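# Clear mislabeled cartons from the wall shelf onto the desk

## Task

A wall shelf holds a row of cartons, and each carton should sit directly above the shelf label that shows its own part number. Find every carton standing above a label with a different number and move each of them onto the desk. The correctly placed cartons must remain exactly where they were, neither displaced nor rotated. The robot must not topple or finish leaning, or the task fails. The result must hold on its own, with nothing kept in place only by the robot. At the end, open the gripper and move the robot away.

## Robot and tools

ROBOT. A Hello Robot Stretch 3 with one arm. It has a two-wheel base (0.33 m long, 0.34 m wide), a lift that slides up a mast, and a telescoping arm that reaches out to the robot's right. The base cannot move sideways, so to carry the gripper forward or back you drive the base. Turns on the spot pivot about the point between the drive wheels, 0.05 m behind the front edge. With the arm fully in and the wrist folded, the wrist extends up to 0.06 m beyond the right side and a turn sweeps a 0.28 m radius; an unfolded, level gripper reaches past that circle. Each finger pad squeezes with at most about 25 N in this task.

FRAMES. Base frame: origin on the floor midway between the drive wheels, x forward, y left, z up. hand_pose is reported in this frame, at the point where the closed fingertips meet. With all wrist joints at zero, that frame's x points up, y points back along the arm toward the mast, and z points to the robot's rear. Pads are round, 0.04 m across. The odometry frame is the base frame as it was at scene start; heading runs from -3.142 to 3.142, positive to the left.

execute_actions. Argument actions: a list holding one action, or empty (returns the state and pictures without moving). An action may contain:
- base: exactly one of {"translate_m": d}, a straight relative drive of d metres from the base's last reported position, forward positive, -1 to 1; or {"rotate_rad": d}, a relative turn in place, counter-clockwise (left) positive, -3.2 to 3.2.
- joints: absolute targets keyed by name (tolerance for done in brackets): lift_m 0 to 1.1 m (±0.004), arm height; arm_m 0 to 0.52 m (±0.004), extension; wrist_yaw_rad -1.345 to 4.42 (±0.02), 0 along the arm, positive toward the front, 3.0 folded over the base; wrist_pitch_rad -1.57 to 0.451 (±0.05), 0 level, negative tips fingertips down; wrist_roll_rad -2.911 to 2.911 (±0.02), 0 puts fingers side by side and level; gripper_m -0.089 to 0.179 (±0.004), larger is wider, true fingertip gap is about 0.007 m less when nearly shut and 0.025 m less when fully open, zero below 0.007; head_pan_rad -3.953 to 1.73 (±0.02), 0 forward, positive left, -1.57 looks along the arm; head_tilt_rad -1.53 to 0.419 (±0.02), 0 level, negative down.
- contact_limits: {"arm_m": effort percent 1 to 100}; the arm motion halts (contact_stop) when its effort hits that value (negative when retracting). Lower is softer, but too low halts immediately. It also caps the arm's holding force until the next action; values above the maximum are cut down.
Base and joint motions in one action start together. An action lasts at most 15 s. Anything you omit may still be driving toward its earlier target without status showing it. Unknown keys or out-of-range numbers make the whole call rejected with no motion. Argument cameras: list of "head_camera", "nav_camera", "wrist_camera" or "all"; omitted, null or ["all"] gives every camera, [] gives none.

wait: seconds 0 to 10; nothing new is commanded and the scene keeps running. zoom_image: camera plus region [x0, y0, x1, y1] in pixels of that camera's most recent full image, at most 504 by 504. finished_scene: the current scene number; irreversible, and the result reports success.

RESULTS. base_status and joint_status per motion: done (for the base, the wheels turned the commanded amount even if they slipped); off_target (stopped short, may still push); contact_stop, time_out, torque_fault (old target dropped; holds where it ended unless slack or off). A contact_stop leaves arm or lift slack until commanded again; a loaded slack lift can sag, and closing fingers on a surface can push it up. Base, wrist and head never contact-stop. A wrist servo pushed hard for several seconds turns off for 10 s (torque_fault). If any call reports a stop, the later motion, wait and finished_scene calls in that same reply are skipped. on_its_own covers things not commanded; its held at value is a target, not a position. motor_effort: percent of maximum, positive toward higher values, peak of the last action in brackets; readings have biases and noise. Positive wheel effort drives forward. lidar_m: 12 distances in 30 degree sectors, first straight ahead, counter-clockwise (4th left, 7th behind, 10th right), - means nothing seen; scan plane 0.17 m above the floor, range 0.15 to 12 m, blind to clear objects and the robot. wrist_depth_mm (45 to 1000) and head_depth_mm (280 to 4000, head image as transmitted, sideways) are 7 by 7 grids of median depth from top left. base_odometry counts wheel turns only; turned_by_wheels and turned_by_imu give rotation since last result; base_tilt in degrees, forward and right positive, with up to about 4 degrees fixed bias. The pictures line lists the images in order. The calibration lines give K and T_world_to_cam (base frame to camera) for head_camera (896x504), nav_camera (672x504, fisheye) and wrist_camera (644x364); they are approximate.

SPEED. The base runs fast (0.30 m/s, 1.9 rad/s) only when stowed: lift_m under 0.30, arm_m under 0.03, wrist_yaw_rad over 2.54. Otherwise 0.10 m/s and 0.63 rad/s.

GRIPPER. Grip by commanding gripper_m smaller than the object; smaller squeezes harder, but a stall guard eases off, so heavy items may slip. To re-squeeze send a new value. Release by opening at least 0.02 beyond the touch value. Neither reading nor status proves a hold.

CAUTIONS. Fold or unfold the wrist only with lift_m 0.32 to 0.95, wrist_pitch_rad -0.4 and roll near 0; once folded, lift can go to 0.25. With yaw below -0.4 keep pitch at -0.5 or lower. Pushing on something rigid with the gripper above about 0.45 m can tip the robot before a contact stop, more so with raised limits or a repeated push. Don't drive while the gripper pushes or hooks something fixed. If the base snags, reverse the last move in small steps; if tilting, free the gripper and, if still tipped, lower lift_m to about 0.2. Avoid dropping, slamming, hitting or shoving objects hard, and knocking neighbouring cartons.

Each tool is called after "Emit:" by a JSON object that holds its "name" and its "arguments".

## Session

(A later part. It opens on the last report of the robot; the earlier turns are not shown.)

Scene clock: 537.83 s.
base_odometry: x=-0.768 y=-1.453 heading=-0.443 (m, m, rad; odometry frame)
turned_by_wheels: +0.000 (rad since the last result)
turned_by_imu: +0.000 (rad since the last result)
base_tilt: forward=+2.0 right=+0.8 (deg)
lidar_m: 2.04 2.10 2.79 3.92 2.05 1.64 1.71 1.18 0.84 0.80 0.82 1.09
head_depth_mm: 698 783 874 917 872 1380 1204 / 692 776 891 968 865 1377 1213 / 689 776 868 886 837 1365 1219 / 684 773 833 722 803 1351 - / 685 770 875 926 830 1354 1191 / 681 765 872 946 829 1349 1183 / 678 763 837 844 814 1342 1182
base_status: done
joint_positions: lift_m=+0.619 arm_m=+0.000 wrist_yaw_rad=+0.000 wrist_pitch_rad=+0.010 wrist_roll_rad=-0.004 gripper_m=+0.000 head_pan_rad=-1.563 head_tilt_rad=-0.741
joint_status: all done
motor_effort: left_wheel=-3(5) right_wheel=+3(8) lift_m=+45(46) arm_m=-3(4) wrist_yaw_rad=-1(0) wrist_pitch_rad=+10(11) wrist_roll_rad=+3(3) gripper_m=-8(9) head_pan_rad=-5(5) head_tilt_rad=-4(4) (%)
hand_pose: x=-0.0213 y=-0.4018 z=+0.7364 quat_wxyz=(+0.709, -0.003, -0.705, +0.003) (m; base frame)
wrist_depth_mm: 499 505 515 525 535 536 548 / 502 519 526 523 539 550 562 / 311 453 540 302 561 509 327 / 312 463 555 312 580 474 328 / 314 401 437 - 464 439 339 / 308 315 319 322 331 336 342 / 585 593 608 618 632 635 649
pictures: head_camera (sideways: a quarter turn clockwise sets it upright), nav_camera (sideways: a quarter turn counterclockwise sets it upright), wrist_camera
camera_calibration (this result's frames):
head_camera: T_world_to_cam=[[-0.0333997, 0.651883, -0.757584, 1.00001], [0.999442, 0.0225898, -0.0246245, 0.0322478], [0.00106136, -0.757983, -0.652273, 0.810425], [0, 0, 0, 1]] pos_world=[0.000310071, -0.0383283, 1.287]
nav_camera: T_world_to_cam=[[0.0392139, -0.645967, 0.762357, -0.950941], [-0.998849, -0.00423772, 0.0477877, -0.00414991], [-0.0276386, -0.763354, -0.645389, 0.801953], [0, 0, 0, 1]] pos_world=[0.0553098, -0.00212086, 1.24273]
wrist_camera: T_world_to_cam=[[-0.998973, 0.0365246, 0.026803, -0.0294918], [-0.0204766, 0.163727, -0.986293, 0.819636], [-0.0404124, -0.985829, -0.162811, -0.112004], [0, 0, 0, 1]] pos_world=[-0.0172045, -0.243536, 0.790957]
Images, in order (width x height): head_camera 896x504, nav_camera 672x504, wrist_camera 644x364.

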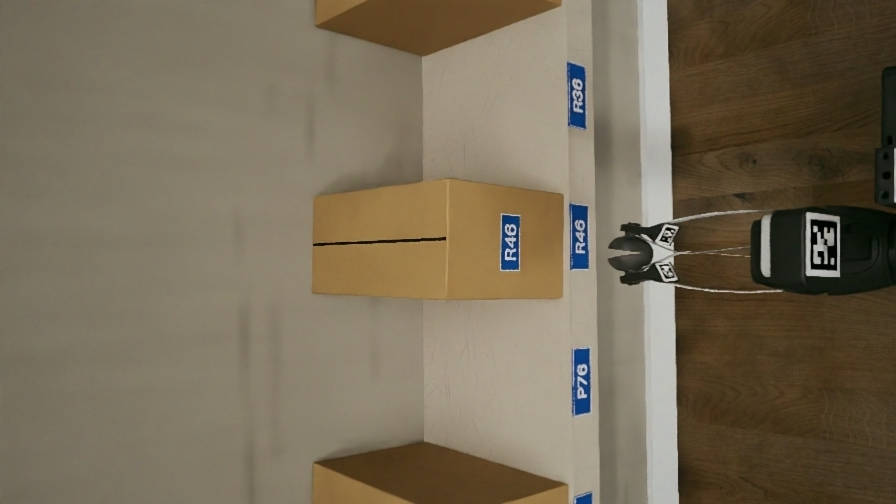

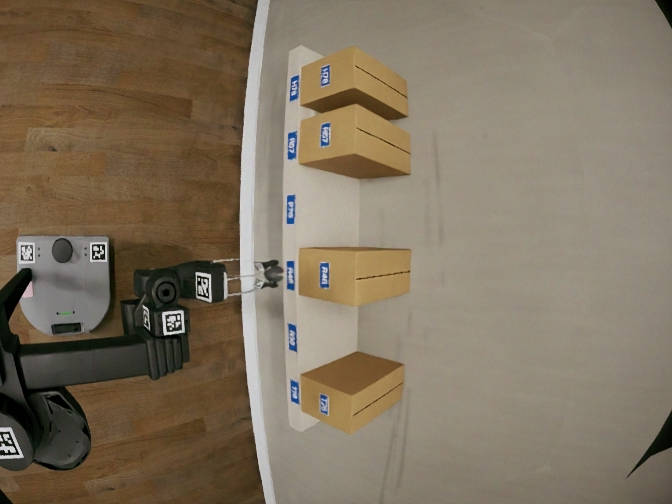

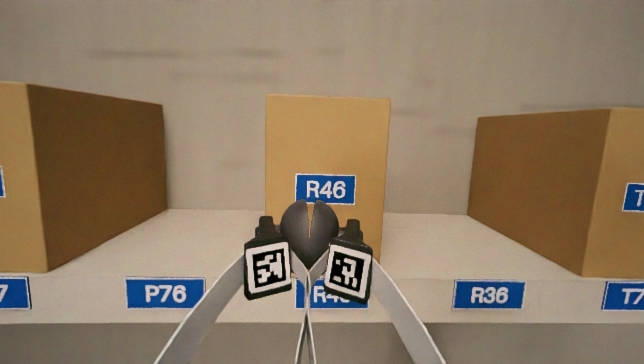

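Emit:
{"name": "execute_actions", "arguments": {"actions": [{"base":{"translate_m":0.11},"joints":{"lift_m":0.55}}], "cameras": []}}

Emit:
{"name": "execute_actions", "arguments": {"actions": [{"joints":{"arm_m":0.2},"contact_limits":{"arm_m":12}}], "cameras": ["head_camera","wrist_camera"]}}

Emit:
{"name": "execute_actions", "arguments": {"actions": [{"base":{"translate_m":-0.008}}], "cameras": ["head_camera","wrist_camera"]}}

Scene clock: 546.10 s.
base_odometry: x=-0.669 y=-1.500 heading=-0.443 (m, m, rad; odometry frame)
turned_by_wheels: +0.000 (rad since the last result)
turned_by_imu: -0.001 (rad since the last result)
base_tilt: forward=+1.9 right=+0.8 (deg)
lidar_m: 1.92 1.99 2.64 3.48 2.12 1.74 1.82 1.18 0.84 0.79 0.82 1.08
head_depth_mm: 691 776 889 972 847 1372 1200 / 689 777 849 723 825 1367 1194 / 686 772 842 740 817 1369 1195 / 681 764 874 949 836 1343 - / 681 764 875 947 835 1348 1186 / 675 761 832 725 809 1343 1187 / 672 757 828 703 785 1343 1178
base_status: done
joint_positions: lift_m=+0.551 arm_m=+0.000 wrist_yaw_rad=+0.000 wrist_pitch_rad=+0.010 wrist_roll_rad=-0.004 gripper_m=+0.000 head_pan_rad=-1.563 head_tilt_rad=-0.741
joint_status: all done
motor_effort: left_wheel=-3(5) right_wheel=+3(8) lift_m=+12(43) arm_m=-4(4) wrist_yaw_rad=+0(1) wrist_pitch_rad=+11(11) wrist_roll_rad=+3(3) gripper_m=-8(8) head_pan_rad=-4(4) head_tilt_rad=-5(4) (%)
hand_pose: x=-0.0213 y=-0.4018 z=+0.6680 quat_wxyz=(+0.709, -0.003, -0.705, +0.003) (m; base frame)
wrist_depth_mm: 272 274 502 518 293 527 538 / 279 282 522 530 299 302 472 / 287 289 529 538 307 544 449 / 295 298 413 483 315 389 425 / 293 295 302 - 310 323 322 / 574 572 588 599 608 605 619 / 577 583 593 611 620 634 653
pictures: none
No camera images: the call's "cameras" was empty. Leave "cameras" out to get every camera's image.

Scene clock: 548.80 s.
base_odometry: x=-0.669 y=-1.500 heading=-0.443 (m, m, rad; odometry frame)
turned_by_wheels: +0.000 (rad since the last result)
turned_by_imu: -0.001 (rad since the last result)
base_tilt: forward=+2.0 right=+1.0 (deg)
lidar_m: 1.93 1.99 2.65 3.50 2.13 1.74 1.82 1.18 0.83 0.79 0.81 1.08
head_depth_mm: 690 780 890 966 850 1378 1207 / 686 774 851 722 822 1381 1222 / 687 770 843 740 819 - 1189 / 682 766 876 948 810 - 1193 / 679 763 868 948 829 1348 1181 / 675 761 831 724 808 1335 1179 / 673 757 829 701 786 1337 1176
base_status: not commanded
joint_positions: lift_m=+0.551 arm_m=+0.200 wrist_yaw_rad=+0.000 wrist_pitch_rad=+0.010 wrist_roll_rad=-0.004 gripper_m=+0.000 head_pan_rad=-1.563 head_tilt_rad=-0.741
joint_status: all done
motor_effort: left_wheel=-3(3) right_wheel=+3(3) lift_m=+12(13) arm_m=+4(4) wrist_yaw_rad=+0(0) wrist_pitch_rad=+10(10) wrist_roll_rad=+3(3) gripper_m=-9(8) head_pan_rad=-5(5) head_tilt_rad=-5(4) (%)
contact_limits: arm_m 12 (drawing in: default 22, maximum 36; extending or still: default 30, maximum 49)
hand_pose: x=-0.0213 y=-0.6011 z=+0.6680 quat_wxyz=(+0.709, -0.003, -0.705, +0.003) (m; base frame)
wrist_depth_mm: 185 258 327 332 199 104 103 / 186 261 336 340 195 106 105 / 187 262 345 346 191 109 108 / 189 265 352 357 189 112 112 / 188 227 236 - 186 115 115 / 154 156 158 151 151 118 118 / 118 119 121 123 125 120 121
pictures: head_camera (sideways: a quarter turn clockwise sets it upright), wrist_camera
camera_calibration (this result's frames):
head_camera: T_world_to_cam=[[-0.0333948, 0.651883, -0.757584, 1.00001], [0.999442, 0.0225823, -0.0246245, 0.0322478], [0.00105567, -0.757983, -0.652273, 0.810425], [0, 0, 0, 1]] pos_world=[0.000309784, -0.0383283, 1.287]
wrist_camera: T_world_to_cam=[[-0.998973, 0.0365291, 0.0267967, -0.0203692], [-0.0204767, 0.163554, -0.986322, 0.78468], [-0.0404121, -0.985858, -0.162638, -0.319802], [0, 0, 0, 1]] pos_world=[-0.0172045, -0.442873, 0.722481]
Images, in order (width x height): head_camera 896x504, wrist_camera 644x364.

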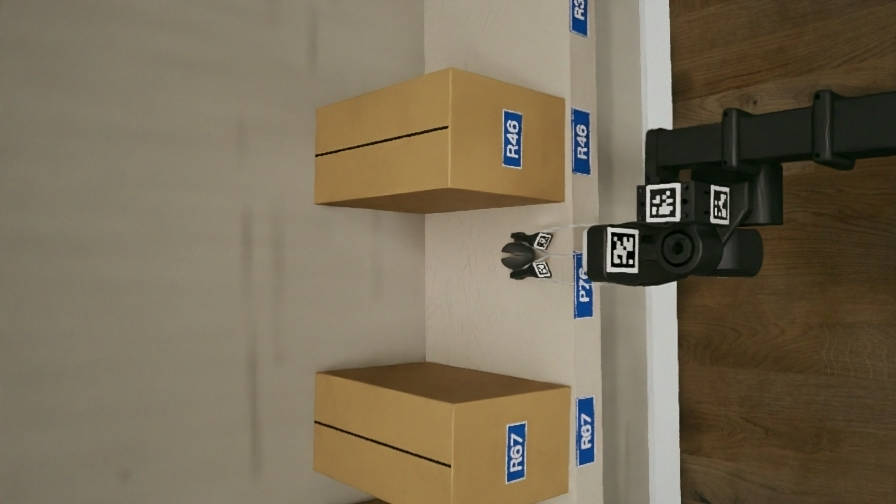

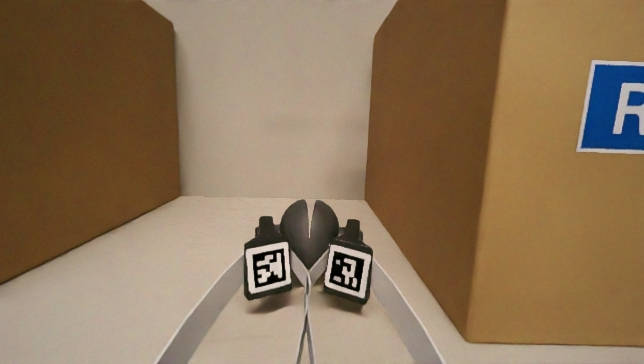

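Scene clock: 550.27 s.
base_odometry: x=-0.676 y=-1.497 heading=-0.443 (m, m, rad; odometry frame)
turned_by_wheels: +0.000 (rad since the last result)
turned_by_imu: +0.000 (rad since the last result)
base_tilt: forward=+2.0 right=+0.8 (deg)
lidar_m: 1.94 2.00 2.65 3.49 2.12 1.73 1.80 1.18 0.83 0.79 0.81 1.08
head_depth_mm: 691 777 889 970 848 1383 1200 / 689 772 854 723 836 1373 1222 / 684 772 837 733 805 - 1184 / 683 770 878 950 814 - 1192 / 679 766 870 947 832 1349 1186 / 676 760 835 762 810 1342 1182 / 673 756 814 703 784 1335 1180
base_status: done
joint_positions: lift_m=+0.551 arm_m=+0.200 wrist_yaw_rad=+0.000 wrist_pitch_rad=+0.010 wrist_roll_rad=-0.004 gripper_m=+0.000 head_pan_rad=-1.563 head_tilt_rad=-0.741
joint_status: not commanded
motor_effort: left_wheel=-2(9) right_wheel=+4(4) lift_m=+12(12) arm_m=+3(4) wrist_yaw_rad=+0(0) wrist_pitch_rad=+10(10) wrist_roll_rad=+3(3) gripper_m=-9(7) head_pan_rad=-4(4) head_tilt_rad=-4(5) (%)
hand_pose: x=-0.0213 y=-0.6011 z=+0.6680 quat_wxyz=(+0.709, -0.003, -0.705, +0.003) (m; base frame)
wrist_depth_mm: 191 272 324 331 172 103 103 / 192 273 336 342 169 105 106 / 192 276 343 349 167 108 109 / 194 280 353 355 164 111 112 / 191 230 236 - 161 114 115 / 155 157 159 152 141 118 119 / 117 119 121 123 122 120 122
pictures: head_camera (sideways: a quarter turn clockwise sets it upright), wrist_camera
camera_calibration (this result's frames):
head_camera: T_world_to_cam=[[-0.0333948, 0.651883, -0.757584, 1.00001], [0.999442, 0.0225823, -0.0246245, 0.0322478], [0.00105567, -0.757983, -0.652273, 0.810425], [0, 0, 0, 1]] pos_world=[0.000309784, -0.0383283, 1.287]
wrist_camera: T_world_to_cam=[[-0.998973, 0.0365292, 0.0267967, -0.0203691], [-0.0204766, 0.163554, -0.986322, 0.78468], [-0.0404123, -0.985858, -0.162638, -0.319802], [0, 0, 0, 1]] pos_world=[-0.0172045, -0.442873, 0.722481]
Images, in order (width x height): head_camera 896x504, wrist_camera 644x364.

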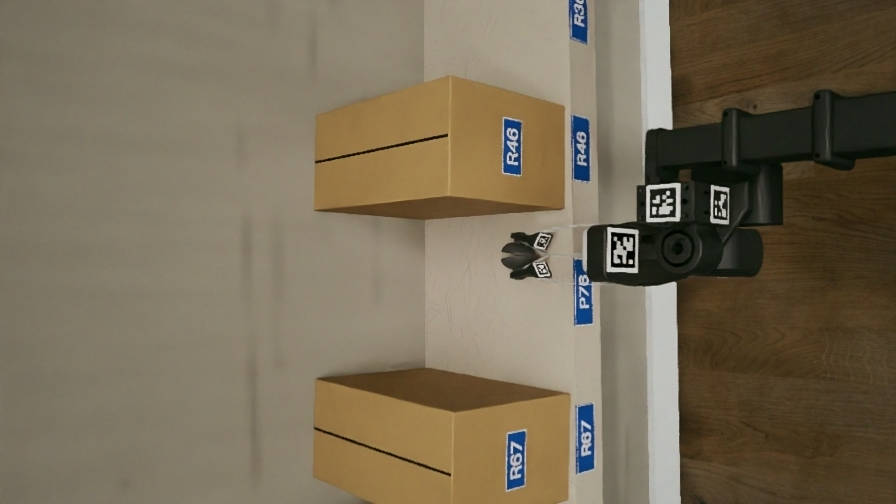

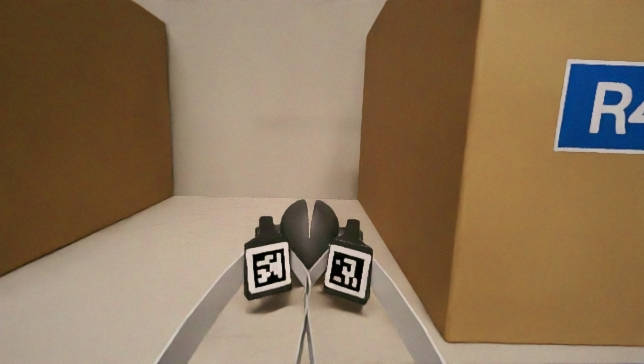

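Emit:
{"name": "execute_actions", "arguments": {"actions": [{"base":{"translate_m":-0.018}}], "cameras": ["head_camera","wrist_camera"]}}

Emit:
{"name": "execute_actions", "arguments": {"actions": [{"base":{"translate_m":-0.005}}], "cameras": ["head_camera","wrist_camera"]}}

Scene clock: 554.63 s.
base_odometry: x=-0.693 y=-1.489 heading=-0.443 (m, m, rad; odometry frame)
turned_by_wheels: +0.000 (rad since the last result)
turned_by_imu: -0.001 (rad since the last result)
base_tilt: forward=+2.0 right=+0.8 (deg)
lidar_m: 1.95 2.01 2.67 3.48 2.11 1.71 1.79 1.18 0.84 0.79 0.82 1.08
head_depth_mm: 691 778 894 968 845 1384 1202 / 690 776 864 742 842 1376 1225 / 685 770 832 723 810 - 1185 / 685 767 862 929 813 - 1187 / 680 764 874 942 835 1358 1181 / 678 759 846 861 814 1347 1184 / 675 758 812 702 786 1343 1184
base_status: done
joint_positions: lift_m=+0.551 arm_m=+0.200 wrist_yaw_rad=+0.000 wrist_pitch_rad=+0.010 wrist_roll_rad=-0.004 gripper_m=+0.000 head_pan_rad=-1.563 head_tilt_rad=-0.741
joint_status: not commanded
motor_effort: left_wheel=-3(8) right_wheel=+3(5) lift_m=+12(12) arm_m=+3(3) wrist_yaw_rad=+0(0) wrist_pitch_rad=+11(10) wrist_roll_rad=+3(3) gripper_m=-9(8) head_pan_rad=-4(4) head_tilt_rad=-4(4) (%)
hand_pose: x=-0.0213 y=-0.6011 z=+0.6680 quat_wxyz=(+0.709, -0.003, -0.705, +0.003) (m; base frame)
wrist_depth_mm: 211 319 326 330 113 102 103 / 213 306 338 339 111 105 106 / 214 309 347 349 110 108 109 / 215 311 352 357 112 111 112 / 206 229 236 - 115 114 115 / 154 156 158 151 118 118 119 / 118 119 120 123 120 120 122
pictures: head_camera (sideways: a quarter turn clockwise sets it upright), wrist_camera
camera_calibration (this result's frames):
head_camera: T_world_to_cam=[[-0.0333946, 0.651883, -0.757584, 1.00001], [0.999442, 0.022582, -0.0246245, 0.0322478], [0.00105549, -0.757983, -0.652273, 0.810425], [0, 0, 0, 1]] pos_world=[0.000309774, -0.0383283, 1.287]
wrist_camera: T_world_to_cam=[[-0.998973, 0.0365291, 0.0267966, -0.0203691], [-0.0204766, 0.163554, -0.986322, 0.78468], [-0.0404121, -0.985858, -0.162638, -0.319802], [0, 0, 0, 1]] pos_world=[-0.0172045, -0.442873, 0.722481]
Images, in order (width x height): head_camera 896x504, wrist_camera 644x364.

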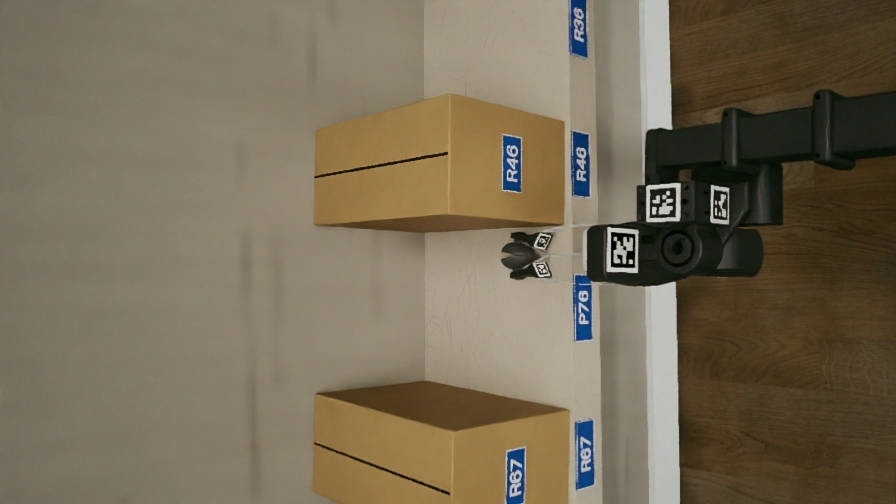

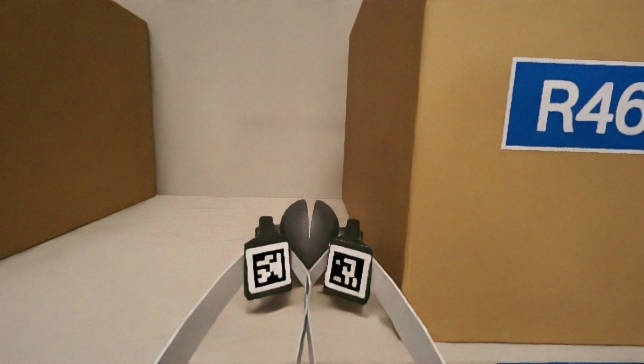

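Scene clock: 556.00 s.
base_odometry: x=-0.697 y=-1.487 heading=-0.444 (m, m, rad; odometry frame)
turned_by_wheels: +0.000 (rad since the last result)
turned_by_imu: +0.000 (rad since the last result)
base_tilt: forward=+1.9 right=+0.9 (deg)
lidar_m: 1.96 2.02 2.68 3.49 2.11 1.70 1.78 1.17 0.83 0.79 0.81 1.08
head_depth_mm: 691 779 890 970 866 1385 1204 / 689 778 868 757 841 1373 1226 / 688 770 834 722 808 - 1182 / 683 770 859 929 811 - 1184 / 683 764 869 946 832 1350 1191 / 676 763 849 880 819 1342 1182 / 674 757 818 701 783 1337 1176
base_status: done
joint_positions: lift_m=+0.551 arm_m=+0.200 wrist_yaw_rad=+0.000 wrist_pitch_rad=+0.010 wrist_roll_rad=-0.004 gripper_m=+0.000 head_pan_rad=-1.563 head_tilt_rad=-0.741
joint_status: not commanded
motor_effort: left_wheel=-3(9) right_wheel=+3(4) lift_m=+13(13) arm_m=+3(3) wrist_yaw_rad=+0(0) wrist_pitch_rad=+10(10) wrist_roll_rad=+3(4) gripper_m=-8(7) head_pan_rad=-5(3) head_tilt_rad=-4(4) (%)
hand_pose: x=-0.0213 y=-0.6011 z=+0.6680 quat_wxyz=(+0.709, -0.003, -0.705, +0.003) (m; base frame)
wrist_depth_mm: 219 316 329 328 103 103 104 / 220 315 336 338 106 105 106 / 221 317 346 346 109 108 109 / 222 319 353 357 111 111 112 / 207 230 236 - 115 115 116 / 154 156 159 151 117 118 119 / 118 120 121 122 120 121 122
pictures: head_camera (sideways: a quarter turn clockwise sets it upright), wrist_camera
camera_calibration (this result's frames):
head_camera: T_world_to_cam=[[-0.0333949, 0.651883, -0.757584, 1.00001], [0.999442, 0.0225825, -0.0246245, 0.0322478], [0.00105585, -0.757983, -0.652273, 0.810425], [0, 0, 0, 1]] pos_world=[0.000309793, -0.0383283, 1.287]
wrist_camera: T_world_to_cam=[[-0.998973, 0.0365291, 0.0267966, -0.0203691], [-0.0204766, 0.163554, -0.986322, 0.78468], [-0.0404122, -0.985858, -0.162638, -0.319802], [0, 0, 0, 1]] pos_world=[-0.0172045, -0.442873, 0.722481]
Images, in order (width x height): head_camera 896x504, wrist_camera 644x364.

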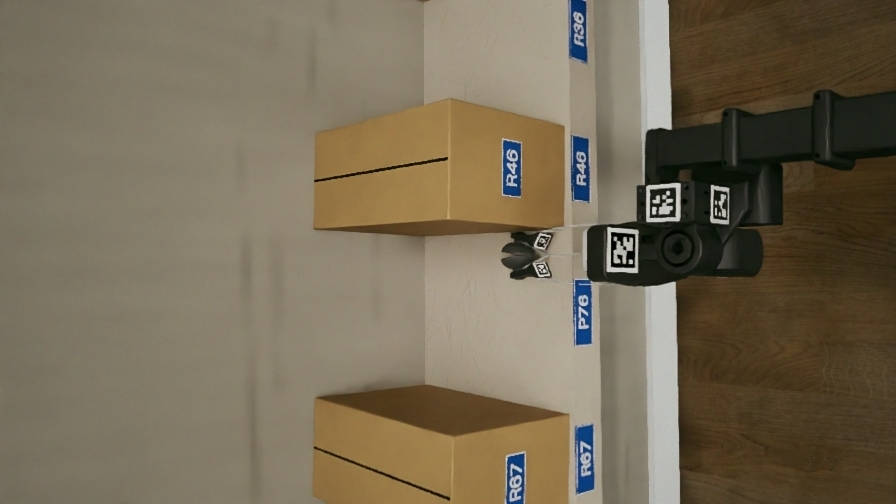

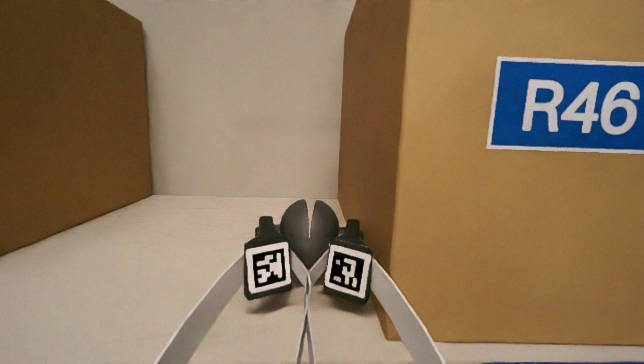

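Emit:
{"name": "execute_actions", "arguments": {"actions": [{"base":{"translate_m":-0.006}}], "cameras": ["head_camera","wrist_camera"]}}

Scene clock: 559.90 s.
base_odometry: x=-0.702 y=-1.484 heading=-0.444 (m, m, rad; odometry frame)
turned_by_wheels: +0.000 (rad since the last result)
turned_by_imu: -0.001 (rad since the last result)
base_tilt: forward=+1.9 right=+0.9 (deg)
lidar_m: 1.97 2.02 2.68 3.50 2.10 1.70 1.78 1.18 0.83 0.79 0.82 1.08
head_depth_mm: 692 779 893 967 865 1392 1203 / 689 776 869 759 842 1372 1221 / 686 773 835 722 808 - 1183 / 682 769 862 928 811 - 1191 / 680 765 874 950 830 1351 1183 / 678 762 848 895 831 1341 1184 / 674 757 815 702 782 1332 1175
base_status: done
joint_positions: lift_m=+0.551 arm_m=+0.200 wrist_yaw_rad=+0.000 wrist_pitch_rad=+0.010 wrist_roll_rad=-0.004 gripper_m=+0.000 head_pan_rad=-1.563 head_tilt_rad=-0.741
joint_status: not commanded
motor_effort: left_wheel=-3(8) right_wheel=+3(5) lift_m=+12(13) arm_m=+3(4) wrist_yaw_rad=-1(1) wrist_pitch_rad=+10(10) wrist_roll_rad=+3(3) gripper_m=-8(7) head_pan_rad=-4(4) head_tilt_rad=-4(4) (%)
hand_pose: x=-0.0213 y=-0.6011 z=+0.6680 quat_wxyz=(+0.709, -0.003, -0.705, +0.003) (m; base frame)
wrist_depth_mm: 225 320 327 334 103 103 104 / 228 323 340 339 106 106 107 / 228 329 343 350 109 109 110 / 232 319 354 356 111 112 113 / 209 229 237 - 114 115 117 / 155 156 157 151 117 119 120 / 118 119 120 123 119 121 123
pictures: head_camera (sideways: a quarter turn clockwise sets it upright), wrist_camera
camera_calibration (this result's frames):
head_camera: T_world_to_cam=[[-0.0333949, 0.651883, -0.757584, 1.00001], [0.999442, 0.0225824, -0.0246245, 0.0322478], [0.00105576, -0.757983, -0.652273, 0.810425], [0, 0, 0, 1]] pos_world=[0.000309788, -0.0383283, 1.287]
wrist_camera: T_world_to_cam=[[-0.998973, 0.0365284, 0.0267965, -0.0203692], [-0.0204766, 0.163554, -0.986322, 0.78468], [-0.0404115, -0.985858, -0.162638, -0.319802], [0, 0, 0, 1]] pos_world=[-0.0172044, -0.442873, 0.722481]
Images, in order (width x height): head_camera 896x504, wrist_camera 644x364.

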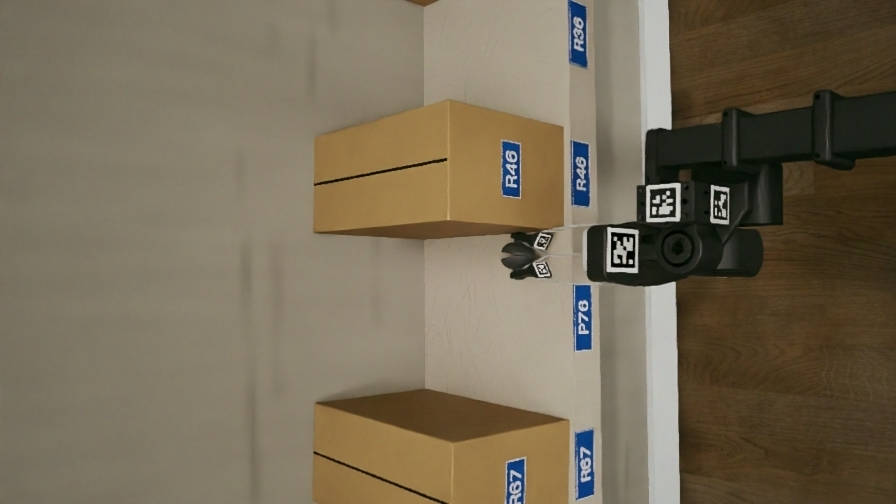

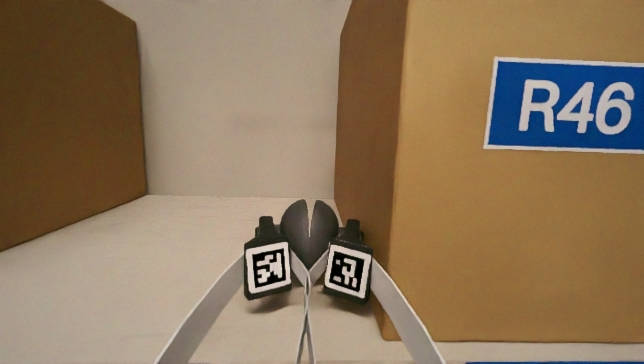

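Emit:
{"name": "execute_actions", "arguments": {"actions": [{"base":{"translate_m":0.025}}], "cameras": []}}

Emit:
{"name": "execute_actions", "arguments": {"actions": [{"joints":{"arm_m":0.0}}], "cameras": ["nav_camera","head_camera"]}}

Emit:
{"name": "finished_scene", "arguments": {"scene": 1}}

Scene clock: 566.00 s.
base_odometry: x=-0.680 y=-1.495 heading=-0.444 (m, m, rad; odometry frame)
turned_by_wheels: +0.000 (rad since the last result)
turned_by_imu: -0.001 (rad since the last result)
base_tilt: forward=+2.0 right=+0.9 (deg)
lidar_m: 1.94 2.00 2.65 3.49 2.12 1.73 1.80 1.18 0.84 0.79 0.81 1.08
head_depth_mm: 691 777 894 967 846 1372 1205 / 688 775 851 728 837 1371 1218 / 685 770 834 732 810 - 1187 / 681 767 876 953 815 - 1194 / 681 763 872 948 834 1350 1186 / 675 759 835 785 811 1343 1180 / 674 758 819 700 785 1344 1185
base_status: done
joint_positions: lift_m=+0.551 arm_m=+0.200 wrist_yaw_rad=+0.000 wrist_pitch_rad=+0.010 wrist_roll_rad=-0.004 gripper_m=+0.000 head_pan_rad=-1.563 head_tilt_rad=-0.741
joint_status: not commanded
motor_effort: left_wheel=-2(4) right_wheel=+3(9) lift_m=+12(12) arm_m=+4(3) wrist_yaw_rad=+0(0) wrist_pitch_rad=+10(11) wrist_roll_rad=+3(3) gripper_m=-7(8) head_pan_rad=-4(3) head_tilt_rad=-4(4) (%)
hand_pose: x=-0.0213 y=-0.6011 z=+0.6680 quat_wxyz=(+0.709, -0.003, -0.705, +0.003) (m; base frame)
wrist_depth_mm: 195 279 325 332 172 103 104 / 197 281 338 339 170 105 106 / 199 281 342 347 167 109 109 / 198 286 355 358 164 111 112 / 190 229 237 - 161 115 116 / 154 156 158 152 144 118 120 / 118 119 121 122 122 121 122
pictures: none
No camera images: the call's "cameras" was empty. Leave "cameras" out to get every camera's image.

Scene clock: 568.70 s.
base_odometry: x=-0.680 y=-1.495 heading=-0.444 (m, m, rad; odometry frame)
turned_by_wheels: +0.000 (rad since the last result)
turned_by_imu: +0.000 (rad since the last result)
base_tilt: forward=+2.0 right=+0.9 (deg)
lidar_m: 1.94 1.99 2.65 3.49 2.12 1.72 1.80 1.18 0.83 0.79 0.82 1.08
head_depth_mm: 691 778 890 966 847 1377 1198 / 689 776 851 727 837 1370 1206 / 685 771 834 733 812 1362 1192 / 683 767 876 954 834 1338 - / 680 764 872 946 834 1353 1186 / 677 760 838 783 811 1345 1182 / 672 755 817 699 784 1338 1185
base_status: not commanded
joint_positions: lift_m=+0.551 arm_m=+0.000 wrist_yaw_rad=+0.000 wrist_pitch_rad=+0.010 wrist_roll_rad=-0.004 gripper_m=+0.000 head_pan_rad=-1.563 head_tilt_rad=-0.741
joint_status: all done
motor_effort: left_wheel=-3(2) right_wheel=+3(4) lift_m=+13(13) arm_m=-4(4) wrist_yaw_rad=-1(1) wrist_pitch_rad=+11(11) wrist_roll_rad=+3(3) gripper_m=-8(7) head_pan_rad=-5(4) head_tilt_rad=-4(3) (%)
hand_pose: x=-0.0213 y=-0.4018 z=+0.6680 quat_wxyz=(+0.709, -0.003, -0.705, +0.003) (m; base frame)
wrist_depth_mm: 274 281 511 513 295 527 548 / 279 283 519 524 297 529 453 / 286 291 540 543 304 525 431 / 295 296 453 475 313 457 415 / 292 299 302 - 311 319 323 / 568 577 587 591 598 617 624 / 582 590 595 618 621 633 649
pictures: head_camera (sideways: a quarter turn clockwise sets it upright), nav_camera (sideways: a quarter turn counterclockwise sets it upright)
camera_calibration (this result's frames):
head_camera: T_world_to_cam=[[-0.0333947, 0.651883, -0.757584, 1.00001], [0.999442, 0.0225822, -0.0246245, 0.0322478], [0.00105558, -0.757983, -0.652273, 0.810425], [0, 0, 0, 1]] pos_world=[0.000309779, -0.0383283, 1.287]
nav_camera: T_world_to_cam=[[0.039209, -0.645967, 0.762358, -0.950941], [-0.998849, -0.00423009, 0.0477877, -0.00414991], [-0.0276444, -0.763353, -0.645389, 0.801952], [0, 0, 0, 1]] pos_world=[0.0553098, -0.00212124, 1.24273]
Images, in order (width x height): head_camera 896x504, nav_camera 672x504.

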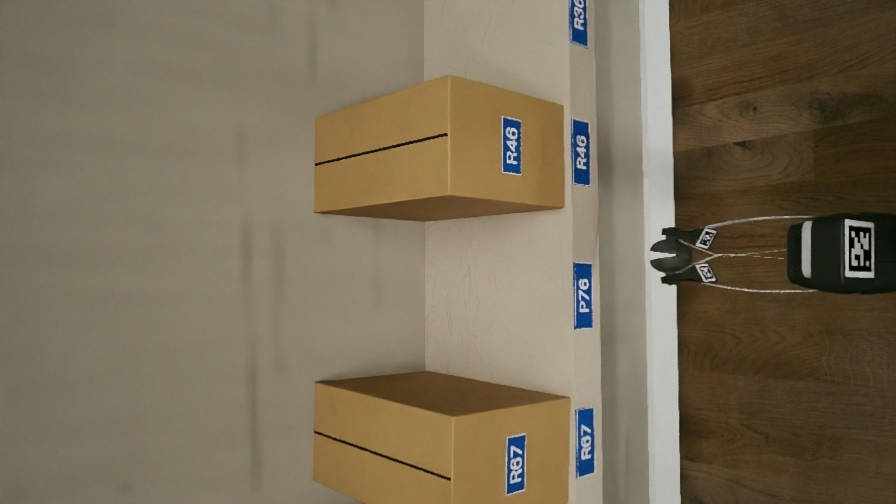

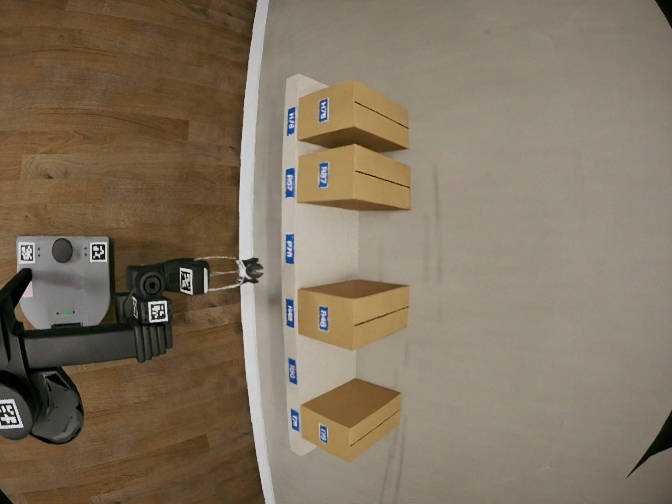

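The scene is finished: the task was done.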